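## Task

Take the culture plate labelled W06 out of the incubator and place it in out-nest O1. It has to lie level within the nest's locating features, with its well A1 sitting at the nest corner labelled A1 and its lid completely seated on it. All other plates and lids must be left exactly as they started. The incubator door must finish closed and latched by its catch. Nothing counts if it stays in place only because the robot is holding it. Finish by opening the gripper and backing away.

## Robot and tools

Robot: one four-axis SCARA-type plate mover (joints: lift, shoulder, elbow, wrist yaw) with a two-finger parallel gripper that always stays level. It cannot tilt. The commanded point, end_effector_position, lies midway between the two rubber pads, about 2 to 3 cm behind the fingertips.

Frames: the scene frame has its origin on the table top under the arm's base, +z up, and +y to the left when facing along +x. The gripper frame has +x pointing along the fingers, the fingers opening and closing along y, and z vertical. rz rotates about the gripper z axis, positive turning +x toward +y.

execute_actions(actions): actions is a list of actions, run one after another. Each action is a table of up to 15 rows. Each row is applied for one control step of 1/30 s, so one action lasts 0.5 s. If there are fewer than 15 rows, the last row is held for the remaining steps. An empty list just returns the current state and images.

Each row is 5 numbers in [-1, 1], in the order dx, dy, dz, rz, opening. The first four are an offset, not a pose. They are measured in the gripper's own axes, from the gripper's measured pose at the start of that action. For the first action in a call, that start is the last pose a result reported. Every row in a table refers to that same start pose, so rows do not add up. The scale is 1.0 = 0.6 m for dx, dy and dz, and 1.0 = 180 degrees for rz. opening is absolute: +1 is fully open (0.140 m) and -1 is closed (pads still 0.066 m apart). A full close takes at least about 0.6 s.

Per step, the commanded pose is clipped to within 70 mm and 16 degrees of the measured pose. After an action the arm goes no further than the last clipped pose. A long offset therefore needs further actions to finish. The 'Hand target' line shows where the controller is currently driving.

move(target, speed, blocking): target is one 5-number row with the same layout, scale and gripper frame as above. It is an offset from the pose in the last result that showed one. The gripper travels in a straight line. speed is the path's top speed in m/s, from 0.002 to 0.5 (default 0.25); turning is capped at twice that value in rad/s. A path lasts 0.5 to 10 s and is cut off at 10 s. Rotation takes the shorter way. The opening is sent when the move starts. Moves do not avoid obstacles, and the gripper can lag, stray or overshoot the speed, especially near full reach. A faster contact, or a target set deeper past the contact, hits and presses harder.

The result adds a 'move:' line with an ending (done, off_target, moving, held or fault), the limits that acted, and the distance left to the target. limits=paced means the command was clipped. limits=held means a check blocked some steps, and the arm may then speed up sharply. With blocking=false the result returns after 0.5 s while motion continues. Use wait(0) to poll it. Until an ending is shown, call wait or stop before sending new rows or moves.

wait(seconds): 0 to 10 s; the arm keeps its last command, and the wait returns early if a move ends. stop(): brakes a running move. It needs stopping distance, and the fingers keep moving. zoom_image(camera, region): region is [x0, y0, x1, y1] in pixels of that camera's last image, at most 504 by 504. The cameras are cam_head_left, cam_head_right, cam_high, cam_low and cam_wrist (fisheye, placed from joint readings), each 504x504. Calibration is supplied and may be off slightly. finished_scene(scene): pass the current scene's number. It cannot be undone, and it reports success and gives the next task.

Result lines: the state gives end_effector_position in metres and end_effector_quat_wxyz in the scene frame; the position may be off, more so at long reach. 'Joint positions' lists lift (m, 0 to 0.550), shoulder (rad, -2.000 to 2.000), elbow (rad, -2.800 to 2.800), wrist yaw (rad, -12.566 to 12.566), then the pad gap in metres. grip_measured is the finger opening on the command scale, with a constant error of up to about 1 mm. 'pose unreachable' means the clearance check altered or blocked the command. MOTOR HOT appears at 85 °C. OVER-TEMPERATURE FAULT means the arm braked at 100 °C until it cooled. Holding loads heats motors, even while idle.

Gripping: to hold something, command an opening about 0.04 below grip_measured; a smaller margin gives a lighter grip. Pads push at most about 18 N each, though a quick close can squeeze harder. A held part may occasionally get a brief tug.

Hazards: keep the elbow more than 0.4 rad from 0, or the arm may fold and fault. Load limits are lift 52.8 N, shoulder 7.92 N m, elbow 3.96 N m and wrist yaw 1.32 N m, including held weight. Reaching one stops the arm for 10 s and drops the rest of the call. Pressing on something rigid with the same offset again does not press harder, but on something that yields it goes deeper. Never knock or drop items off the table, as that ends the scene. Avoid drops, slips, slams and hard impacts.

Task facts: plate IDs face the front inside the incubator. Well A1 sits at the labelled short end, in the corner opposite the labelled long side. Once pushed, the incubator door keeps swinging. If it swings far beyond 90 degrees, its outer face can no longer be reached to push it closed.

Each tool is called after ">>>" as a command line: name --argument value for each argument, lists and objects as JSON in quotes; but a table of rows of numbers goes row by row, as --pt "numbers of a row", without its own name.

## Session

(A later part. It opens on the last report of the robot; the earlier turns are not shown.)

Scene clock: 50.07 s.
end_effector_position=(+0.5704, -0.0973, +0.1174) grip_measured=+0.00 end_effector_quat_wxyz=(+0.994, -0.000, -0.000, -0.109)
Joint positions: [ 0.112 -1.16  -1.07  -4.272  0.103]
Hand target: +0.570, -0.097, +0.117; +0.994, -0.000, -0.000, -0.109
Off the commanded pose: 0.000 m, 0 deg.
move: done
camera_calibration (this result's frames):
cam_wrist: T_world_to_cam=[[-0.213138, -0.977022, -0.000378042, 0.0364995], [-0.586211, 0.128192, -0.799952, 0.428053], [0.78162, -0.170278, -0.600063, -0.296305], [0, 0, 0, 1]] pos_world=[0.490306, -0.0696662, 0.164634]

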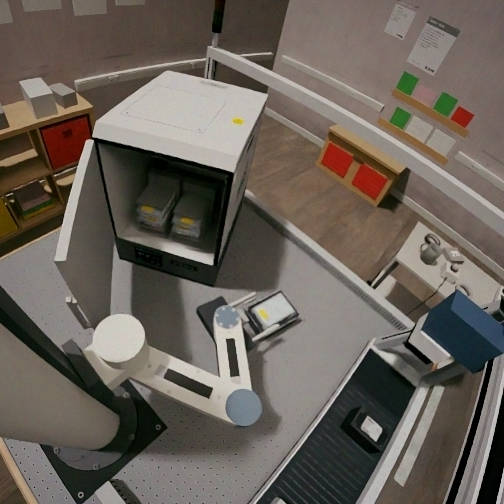

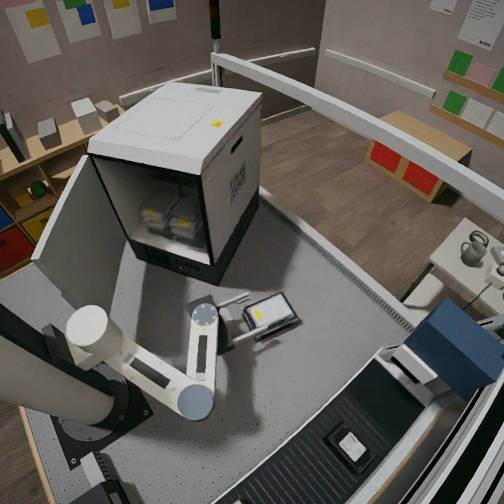

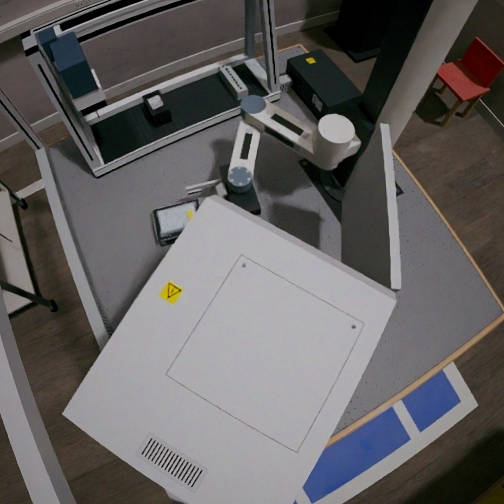

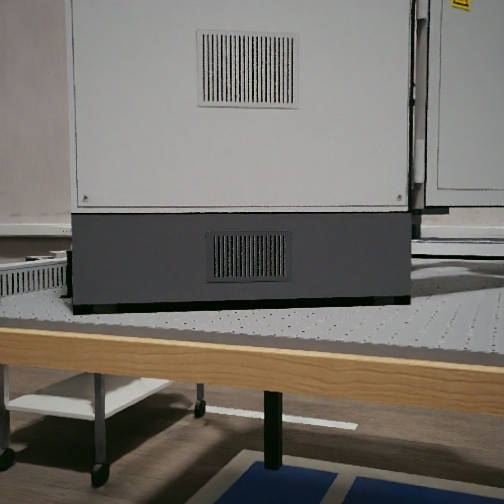

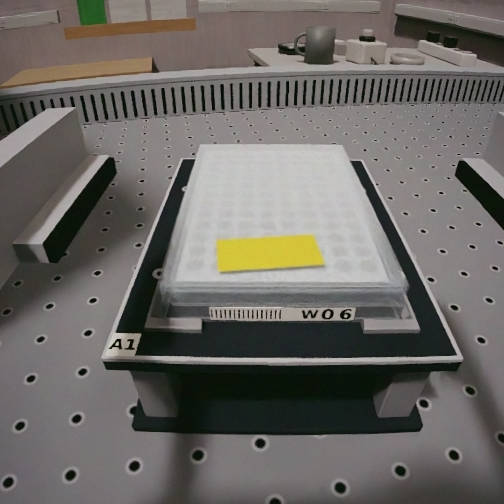

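>>> move --target '[0.12, 0, -0.05, 0, 0.0]' --speed 0.06

>>> move --target '[0, 0, -0.031, 0, 0.0]' --speed 0.03

>>> move --target '[0, 0, 0, 0, -0.53]'

>>> move --target '[0.004, 0, 0, 0, -0.53]' --speed 0.01

>>> move --target '[0, 0, 0, 0, 0.0]'

>>> move --target '[-0.12, 0, 0.08, 0, 0.0]' --speed 0.08

>>> zoom_image --camera "cam_head_right" --region '[220, 270, 320, 345]'

Scene clock: 51.83 s.
end_effector_position=(+0.6407, -0.1131, +0.0874) grip_measured=+0.00 end_effector_quat_wxyz=(+0.994, -0.000, -0.000, -0.110)
Joint positions: [ 0.082 -1.02  -1.415 -4.068  0.103]
Hand target: +0.641, -0.113, +0.087; +0.994, -0.000, -0.000, -0.109
Off the commanded pose: 0.000 m, 0 deg.
move: done
camera_calibration (this result's frames):
cam_wrist: T_world_to_cam=[[-0.213654, -0.976909, -0.000378042, 0.0364619], [-0.586143, 0.128501, -0.799952, 0.447233], [0.78153, -0.170691, -0.600063, -0.371934], [0, 0, 0, 1]] pos_world=[0.56061, -0.0853358, 0.134595]

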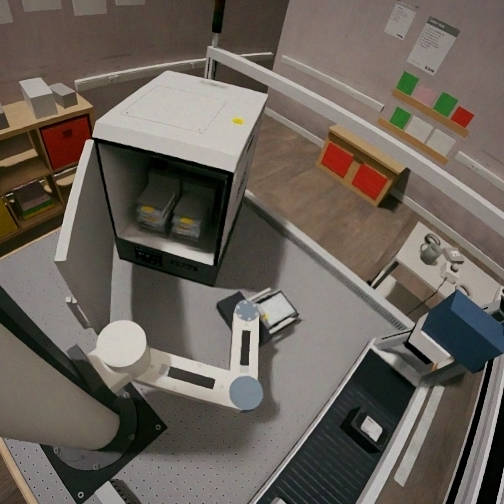

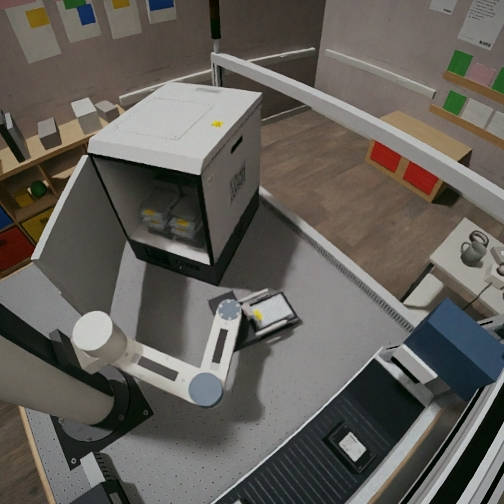

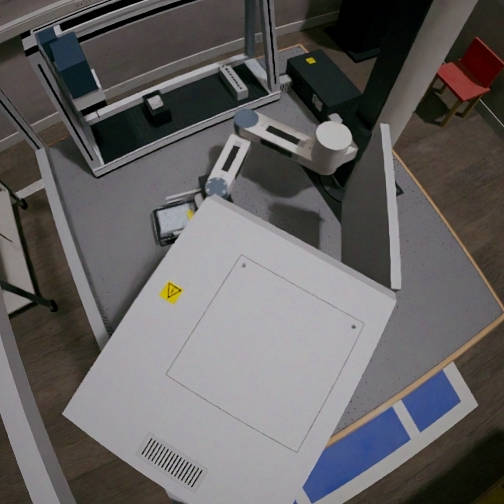

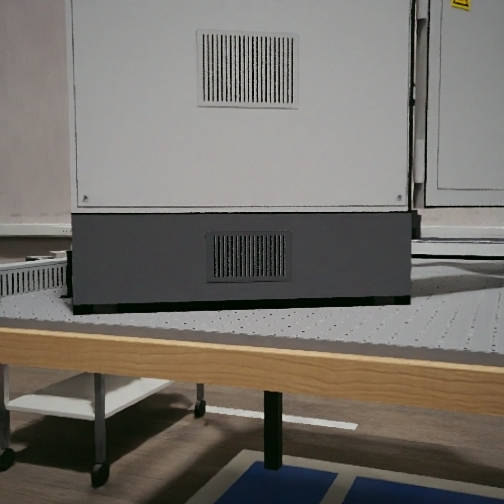

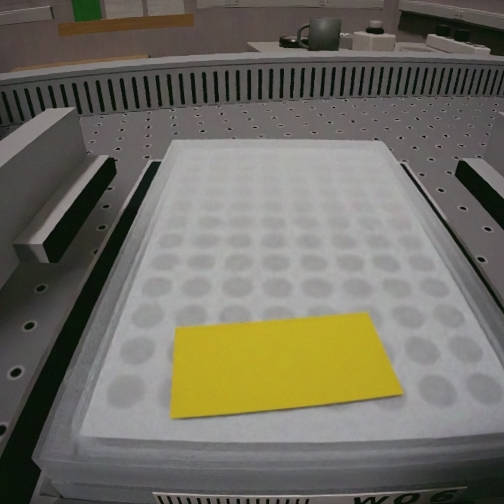

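Scene clock: 52.67 s.
end_effector_position=(+0.6407, -0.1131, +0.0687) grip_measured=+0.00 end_effector_quat_wxyz=(+0.994, -0.000, -0.000, -0.110)
Joint positions: [ 0.064 -1.02  -1.415 -4.068  0.103]
Hand target: +0.641, -0.113, +0.069; +0.994, -0.000, -0.000, -0.110
Off the commanded pose: 0.000 m, 0 deg.
move: done
camera_calibration (this result's frames):
cam_wrist: T_world_to_cam=[[-0.213645, -0.976911, -0.000378042, 0.0364515], [-0.586144, 0.128496, -0.799952, 0.432303], [0.781531, -0.170684, -0.600063, -0.383132], [0, 0, 0, 1]] pos_world=[0.560609, -0.0853338, 0.115932]

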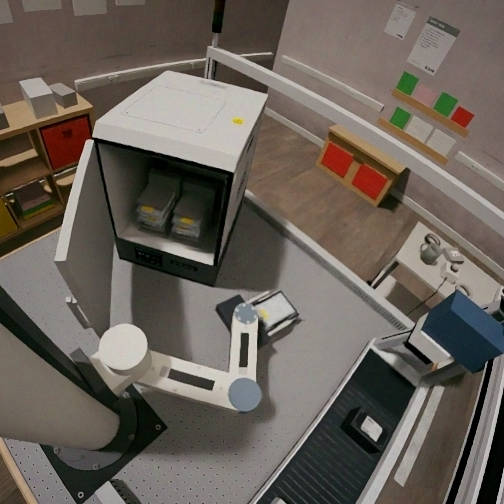

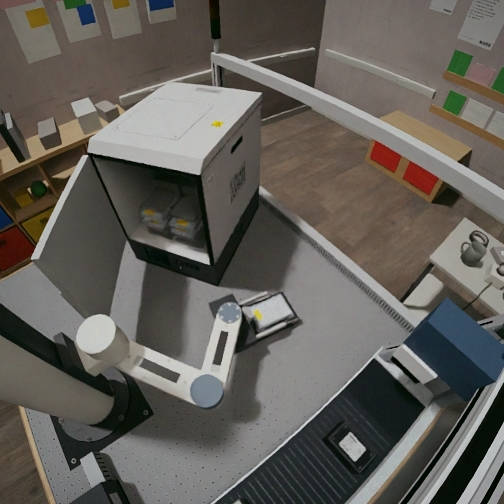

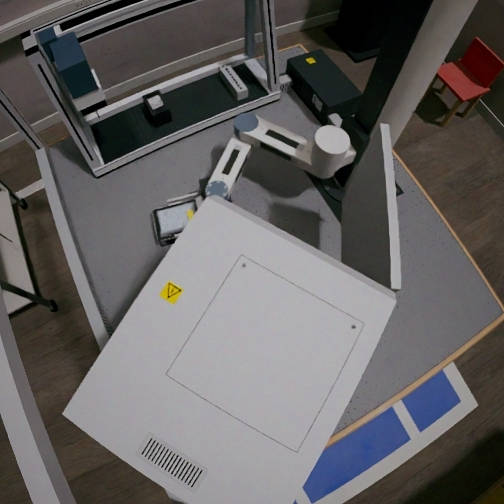

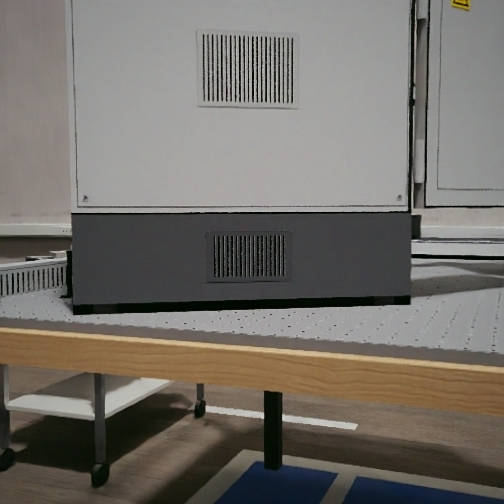

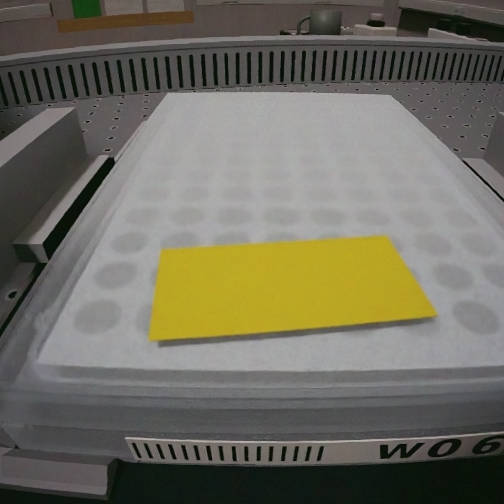

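Scene clock: 53.17 s.
end_effector_position=(+0.6407, -0.1130, +0.0687) grip_measured=-0.49 end_effector_quat_wxyz=(+0.994, -0.000, -0.000, -0.109)
Joint positions: [ 0.064 -1.02  -1.415 -4.068  0.085]
Hand target: +0.641, -0.113, +0.069; +0.994, -0.000, -0.000, -0.110
Off the commanded pose: 0.000 m, 0 deg.
move: done
camera_calibration (this result's frames):
cam_wrist: T_world_to_cam=[[-0.213608, -0.976919, -0.000378042, 0.0364354], [-0.586149, 0.128474, -0.799952, 0.432302], [0.781538, -0.170655, -0.600063, -0.383131], [0, 0, 0, 1]] pos_world=[0.560607, -0.0853281, 0.115932]

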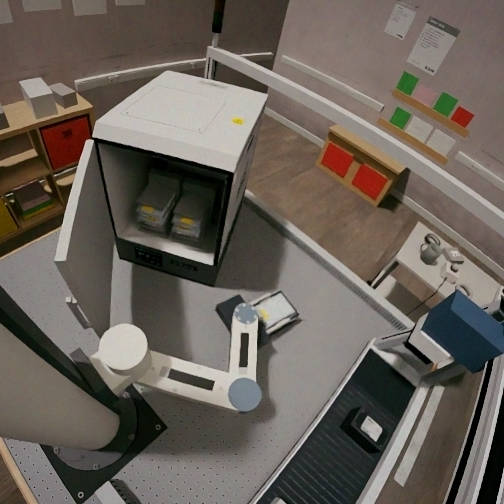

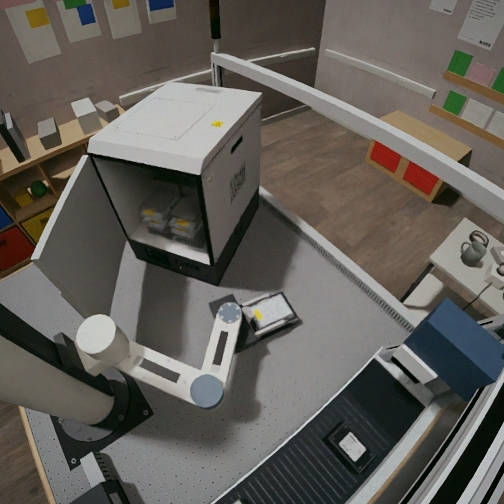

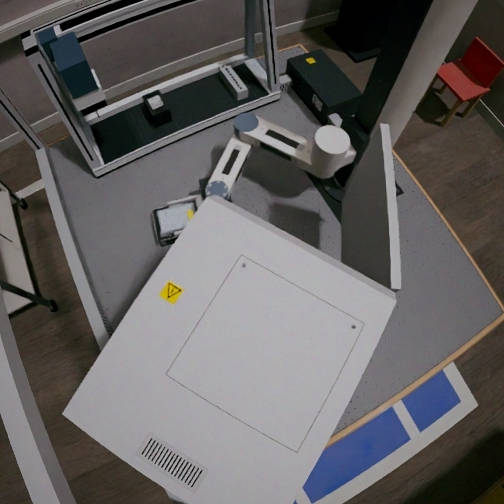

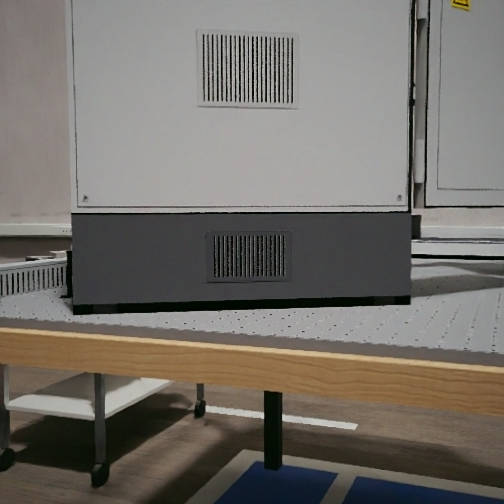

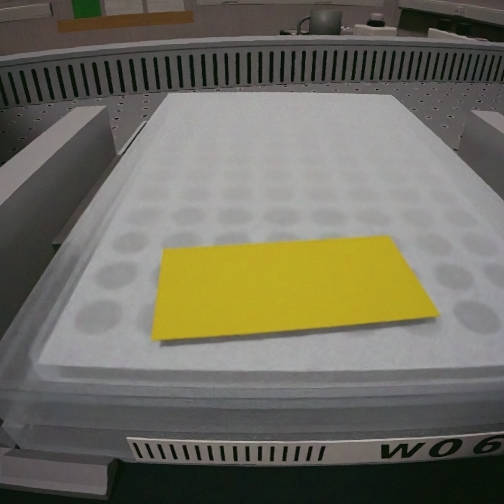

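Scene clock: 53.87 s.
end_effector_position=(+0.6417, -0.1131, +0.0687) grip_measured=-0.49 end_effector_quat_wxyz=(+0.994, -0.000, -0.000, -0.110)
Joint positions: [ 0.064 -1.016 -1.42  -4.068  0.085]
Hand target: +0.643, -0.114, +0.069; +0.994, -0.000, -0.000, -0.109
Off the commanded pose: 0.001 m, 0 deg.
move: done
camera_calibration (this result's frames):
cam_wrist: T_world_to_cam=[[-0.214842, -0.976649, -0.000378042, 0.0374001], [-0.585986, 0.129214, -0.799952, 0.432876], [0.781321, -0.171642, -0.600063, -0.383897], [0, 0, 0, 1]] pos_world=[0.561641, -0.0852998, 0.115932]

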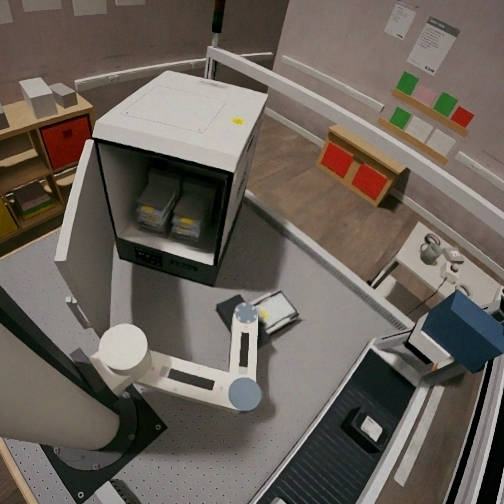

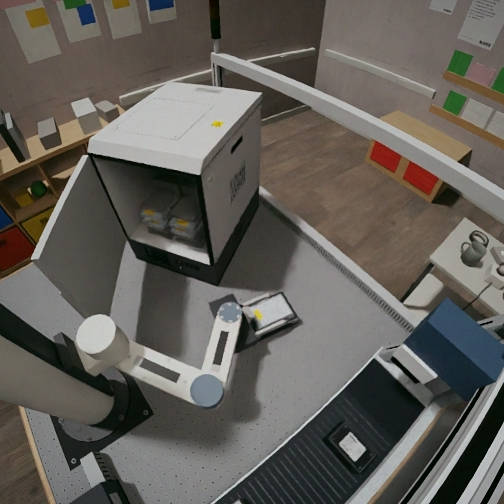

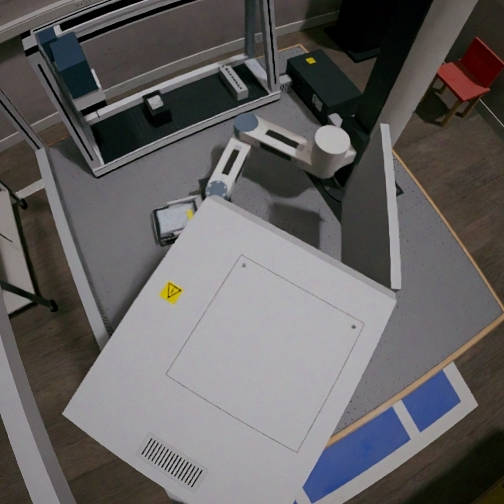

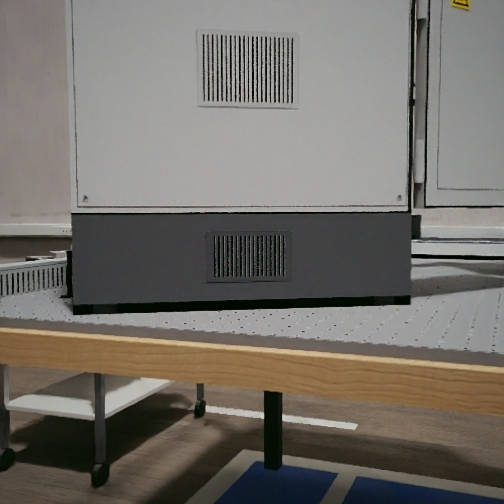

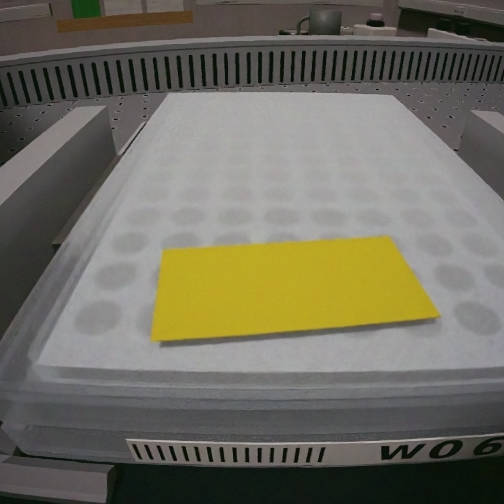

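Scene clock: 54.37 s.
end_effector_position=(+0.6417, -0.1132, +0.0687) grip_measured=+0.00 end_effector_quat_wxyz=(+0.994, -0.000, -0.000, -0.110)
Joint positions: [ 0.064 -1.017 -1.42  -4.068  0.103]
Hand target: +0.642, -0.113, +0.069; +0.994, -0.000, -0.000, -0.110
Off the commanded pose: 0.000 m, 0 deg.
move: done
camera_calibration (this result's frames):
cam_wrist: T_world_to_cam=[[-0.215269, -0.976555, -0.000378042, 0.0375565], [-0.58593, 0.12947, -0.799952, 0.432854], [0.781246, -0.171984, -0.600063, -0.383867], [0, 0, 0, 1]] pos_world=[0.561601, -0.0853845, 0.115932]

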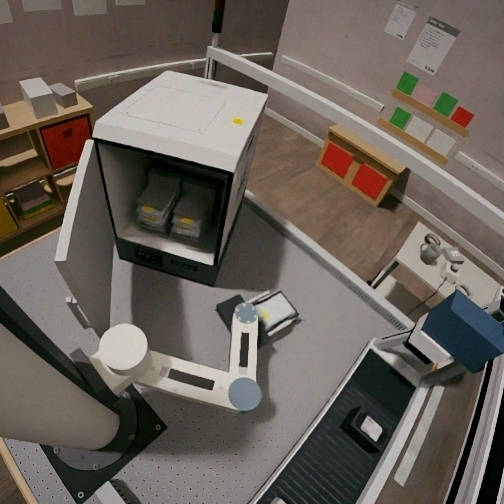

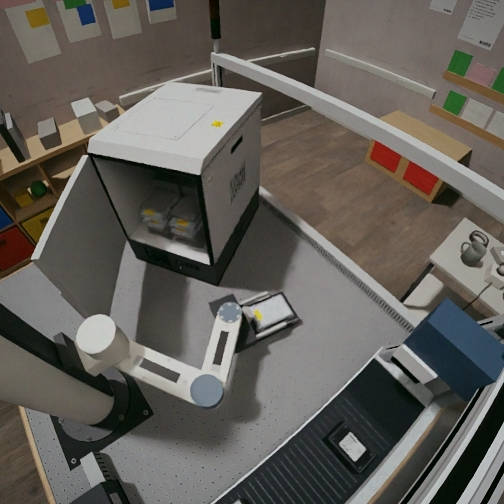

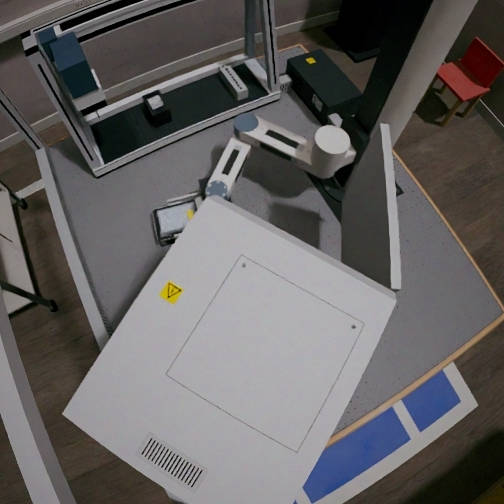

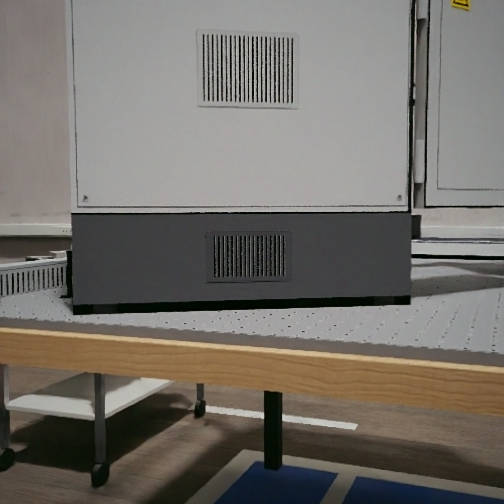

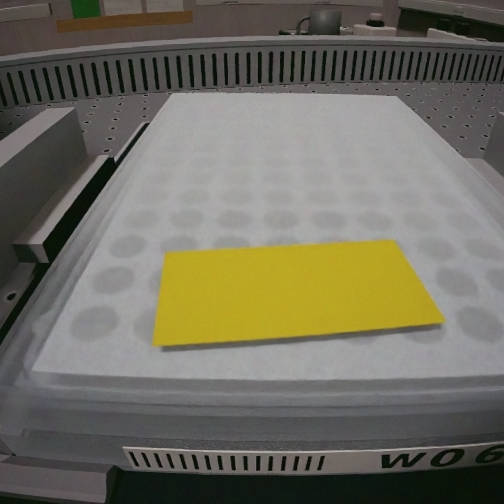

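Scene clock: 55.73 s.
end_effector_position=(+0.5714, -0.0974, +0.1168) grip_measured=+0.00 end_effector_quat_wxyz=(+0.994, -0.000, -0.000, -0.110)
Joint positions: [ 0.112 -1.157 -1.074 -4.273  0.103]
Hand target: +0.571, -0.097, +0.117; +0.994, -0.000, -0.000, -0.110
Off the commanded pose: 0.000 m, 0 deg.
move: done
camera_calibration (this result's frames):
cam_wrist: T_world_to_cam=[[-0.214781, -0.976662, -0.000378042, 0.0376349], [-0.585994, 0.129178, -0.799952, 0.42809], [0.781332, -0.171593, -0.600063, -0.29742], [0, 0, 0, 1]] pos_world=[0.491325, -0.0695783, 0.163995]

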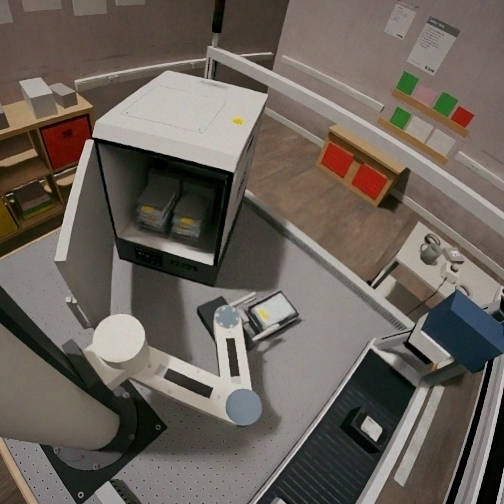

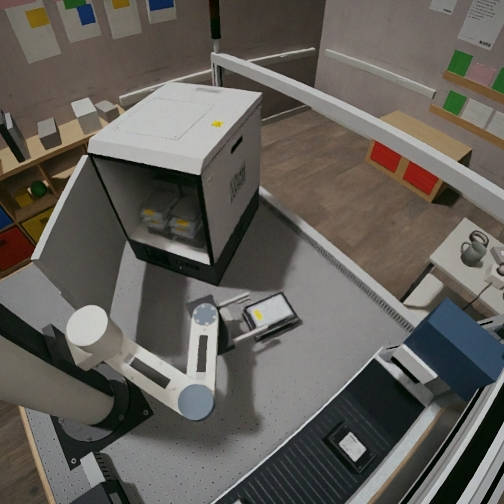

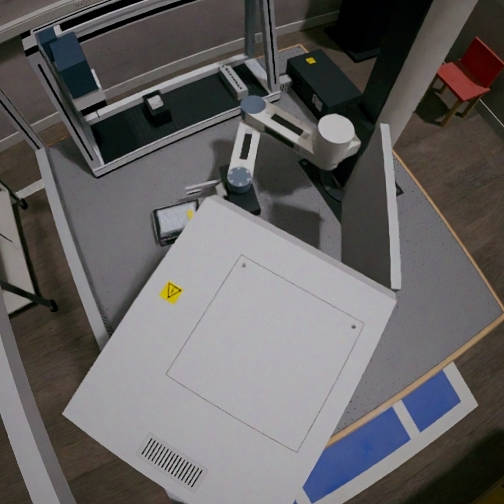

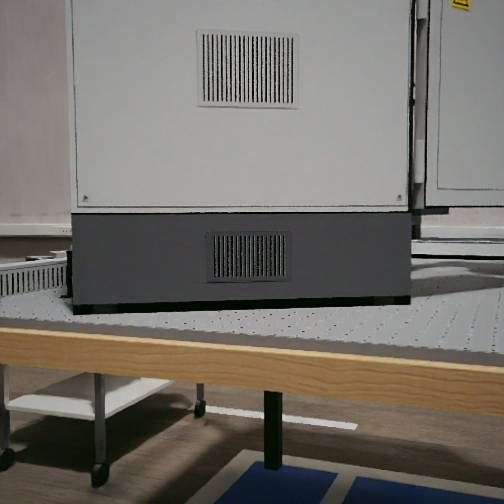

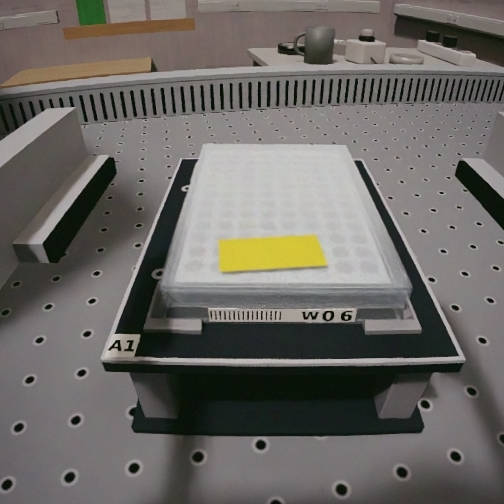

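Region (220, 270, 320, 345) of cam_head_right's 504x504 image, scaled by 5.040, with more detail than that image has; it fills the top 378 rows of this view, and the rest is white.

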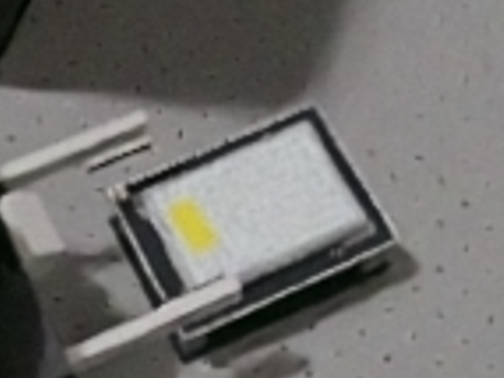

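>>> move --target '[-0.287, 0.358, 0.71, -0.13, -1]' --speed 0.3

Scene clock: 58.43 s.
end_effector_position=(+0.4502, +0.1500, +0.5429) grip_measured=-1.00 end_effector_quat_wxyz=(+0.951, -0.000, -0.000, -0.309)
Joint positions: [ 0.538  0.082 -1.142 -5.851  0.066]
Hand target: +0.450, +0.150, +0.543; +0.951, -0.000, -0.000, -0.309
Off the commanded pose: 0.000 m, 0 deg.
move: done
camera_calibration (this result's frames):
cam_wrist: T_world_to_cam=[[-0.584554, -0.811355, -0.000378042, 0.394998], [-0.486688, 0.351015, -0.799952, 0.58795], [0.649178, -0.467431, -0.600063, 0.199273], [0, 0, 0, 1]] pos_world=[0.387681, 0.207251, 0.590058]

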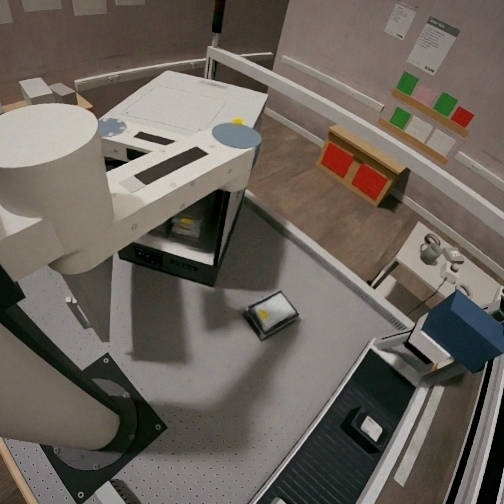

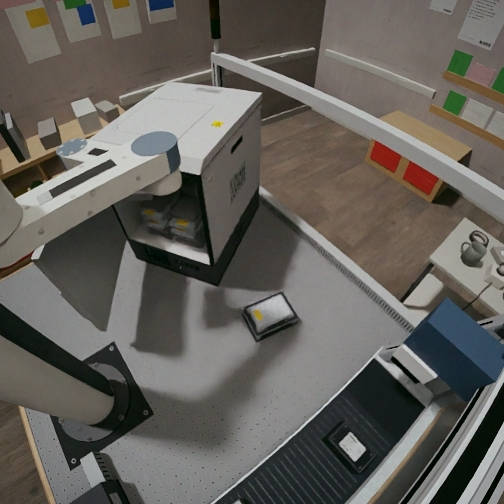

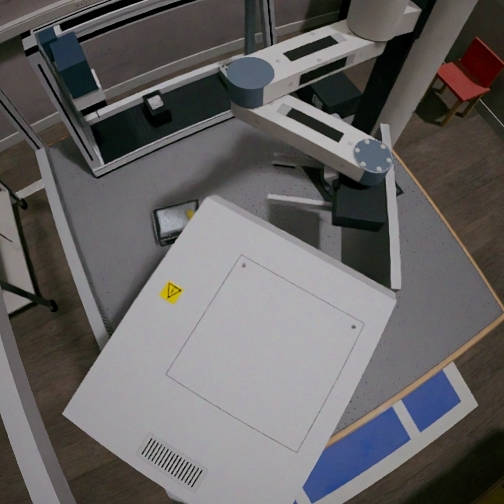

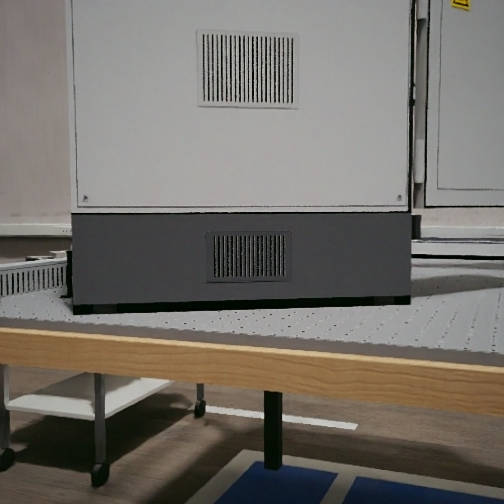

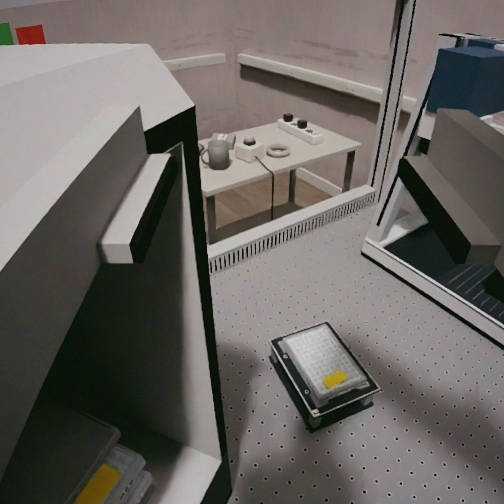

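>>> move --target '[-0.509, -0.164, 0, 0, -1]' --speed 0.2

Scene clock: 60.57 s.
end_effector_position=(+0.1451, +0.2496, +0.5429) grip_measured=-1.00 end_effector_quat_wxyz=(+0.951, -0.000, -0.000, -0.309)
Joint positions: [ 0.538  1.253 -1.531 -6.633  0.066]
Hand target: +0.145, +0.250, +0.543; +0.951, -0.000, -0.000, -0.309
Off the commanded pose: 0.000 m, 0 deg.
move: done
camera_calibration (this result's frames):
cam_wrist: T_world_to_cam=[[-0.584544, -0.811362, -0.000378042, 0.297551], [-0.486692, 0.351009, -0.799952, 0.404486], [0.649183, -0.467424, -0.600063, 0.443928], [0, 0, 0, 1]] pos_world=[0.0826011, 0.306946, 0.590067]

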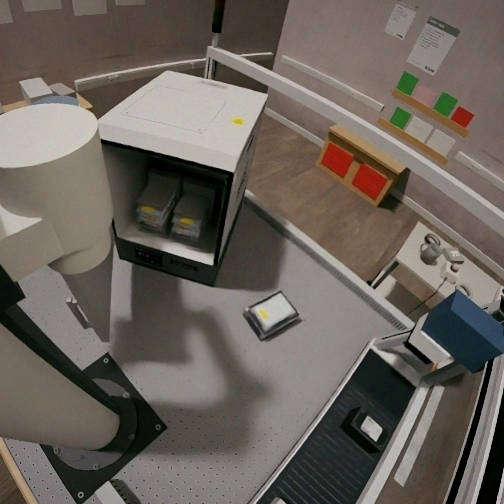

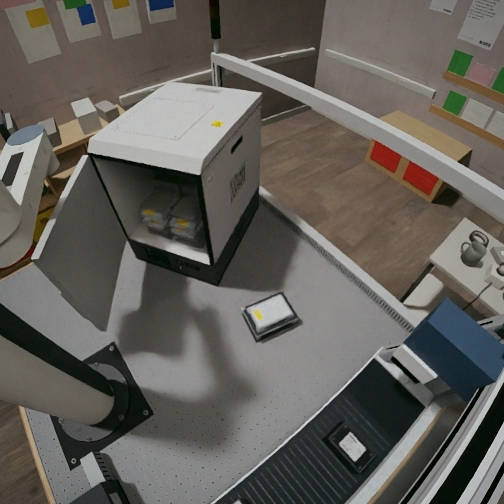

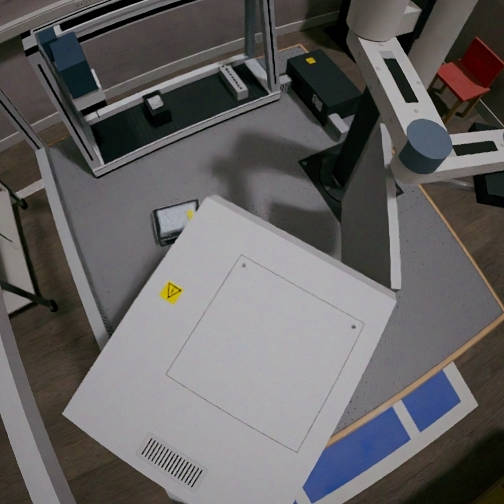

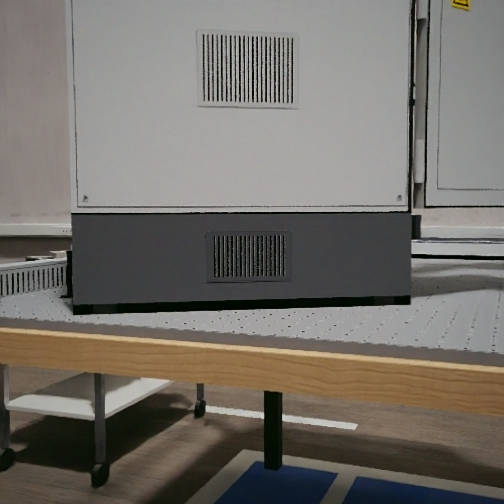

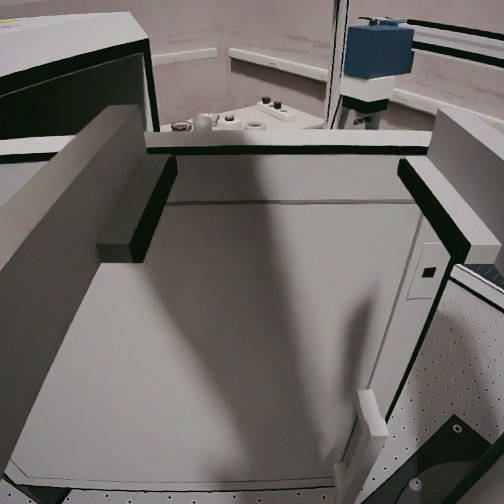

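>>> move --target '[0, 0, -0.09, 0, -1]' --speed 0.1

>>> move --target '[0.12, 0, 0, 0, -1]' --speed 0.08

>>> move --target '[0.25, 0.06, 0, 0.14, -1]' --speed 0.08

Scene clock: 61.53 s.
end_effector_position=(+0.1451, +0.2496, +0.4888) grip_measured=-1.00 end_effector_quat_wxyz=(+0.951, -0.000, -0.000, -0.309)
Joint positions: [ 0.484  1.253 -1.531 -6.633  0.066]
Hand target: +0.145, +0.250, +0.489; +0.951, -0.000, -0.000, -0.309
Off the commanded pose: 0.000 m, 0 deg.
move: done
camera_calibration (this result's frames):
cam_wrist: T_world_to_cam=[[-0.58454, -0.811365, -0.000378042, 0.297534], [-0.486693, 0.351007, -0.799952, 0.361243], [0.649186, -0.467421, -0.600063, 0.411481], [0, 0, 0, 1]] pos_world=[0.0826078, 0.306944, 0.536004]

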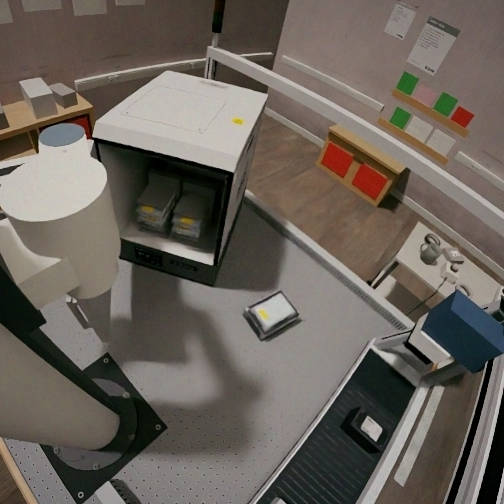

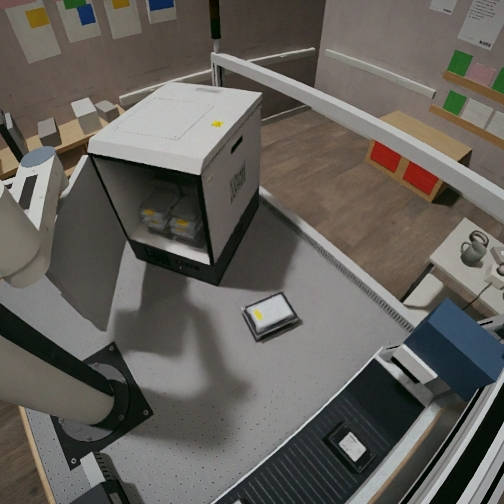

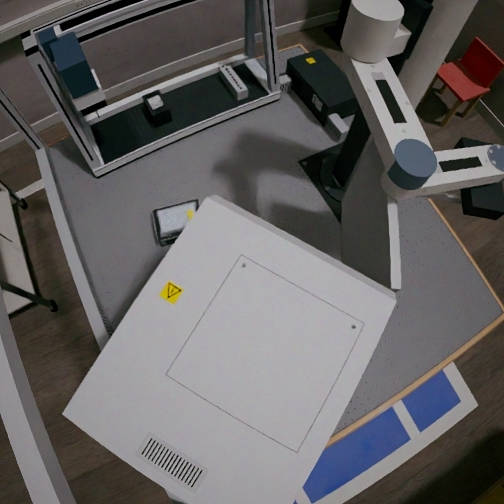

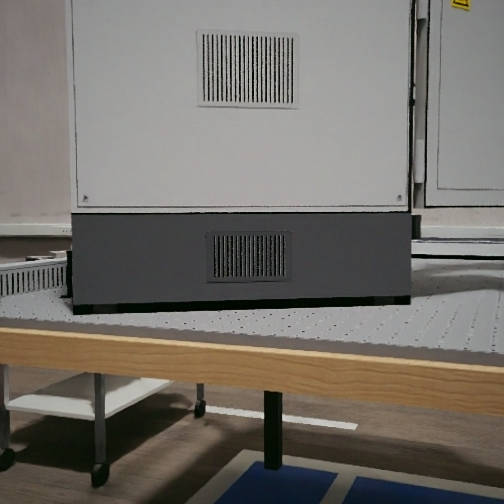

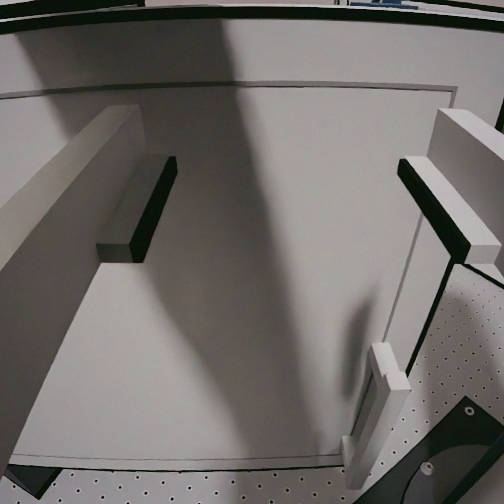

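Scene clock: 62.70 s.
end_effector_position=(+0.2034, +0.2074, +0.4888) grip_measured=-1.00 end_effector_quat_wxyz=(+0.951, -0.000, -0.000, -0.309)
Joint positions: [ 0.484  1.008 -1.23  -6.69   0.066]
Hand target: +0.203, +0.207, +0.489; +0.951, -0.000, -0.000, -0.309
Off the commanded pose: 0.000 m, 0 deg.
move: done
camera_calibration (this result's frames):
cam_wrist: T_world_to_cam=[[-0.584438, -0.811438, -0.000378042, 0.297344], [-0.486738, 0.350945, -0.799952, 0.404501], [0.649245, -0.467339, -0.600063, 0.353811], [0, 0, 0, 1]] pos_world=[0.140955, 0.264668, 0.536004]

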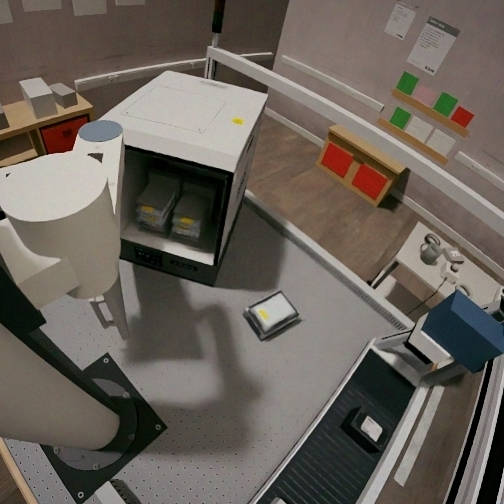

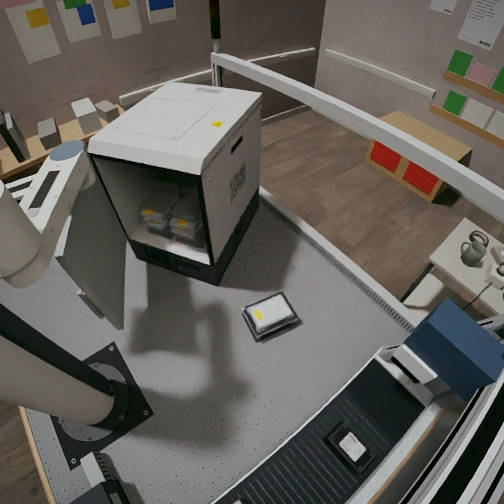

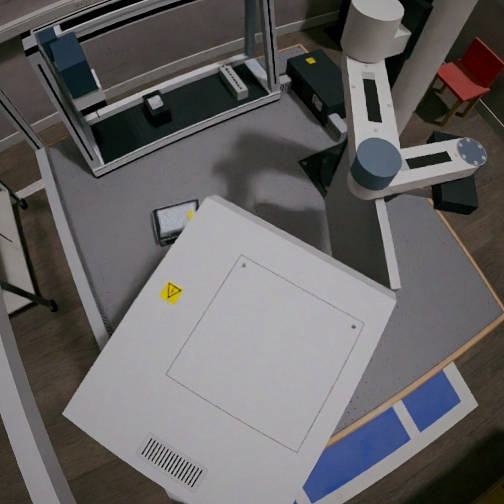

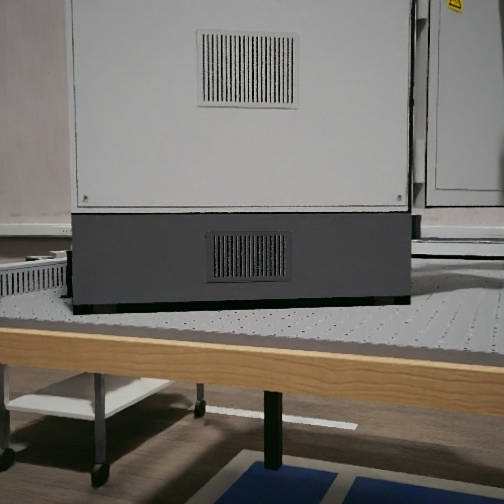

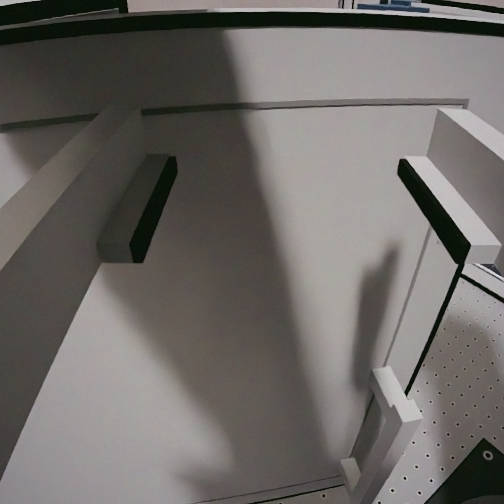

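Scene clock: 65.73 s.
end_effector_position=(+0.3461, +0.1483, +0.4888) grip_measured=-1.00 end_effector_quat_wxyz=(+0.996, -0.000, -0.000, -0.094)
Joint positions: [ 0.484  0.365 -0.681 -6.155  0.066]
Hand target: +0.346, +0.148, +0.489; +0.996, -0.000, -0.000, -0.094
Off the commanded pose: 0.000 m, 0 deg.
move: done
camera_calibration (this result's frames):
cam_wrist: T_world_to_cam=[[-0.183727, -0.982977, -0.000378042, 0.219548], [-0.589793, 0.110545, -0.799952, 0.565964], [0.786377, -0.14675, -0.600063, 0.138613], [0, 0, 0, 1]] pos_world=[0.265136, 0.173587, 0.536004]

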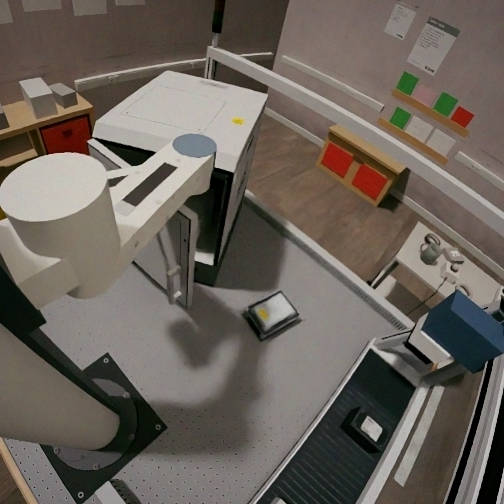

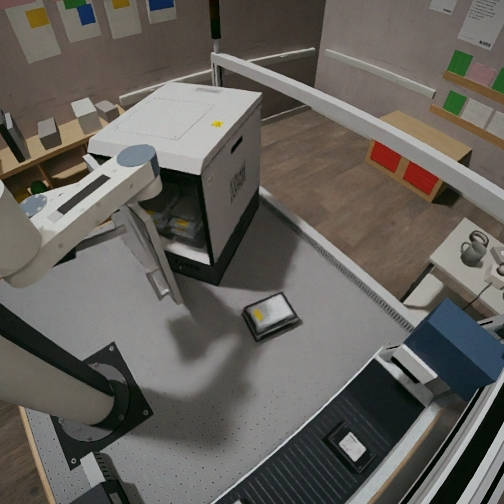

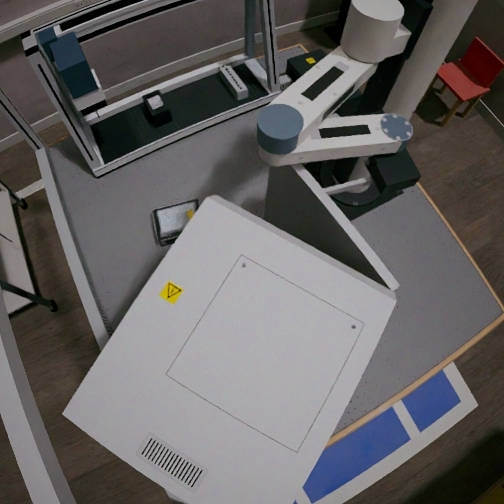

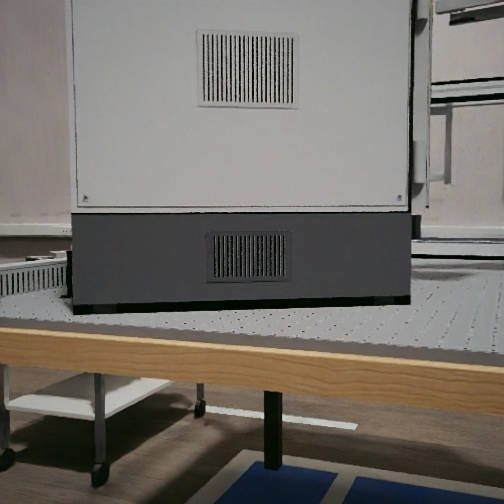

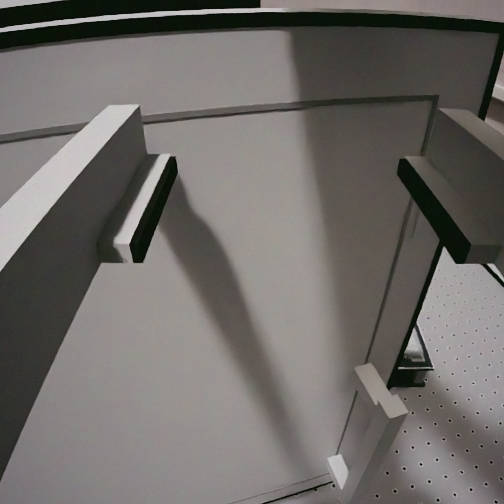

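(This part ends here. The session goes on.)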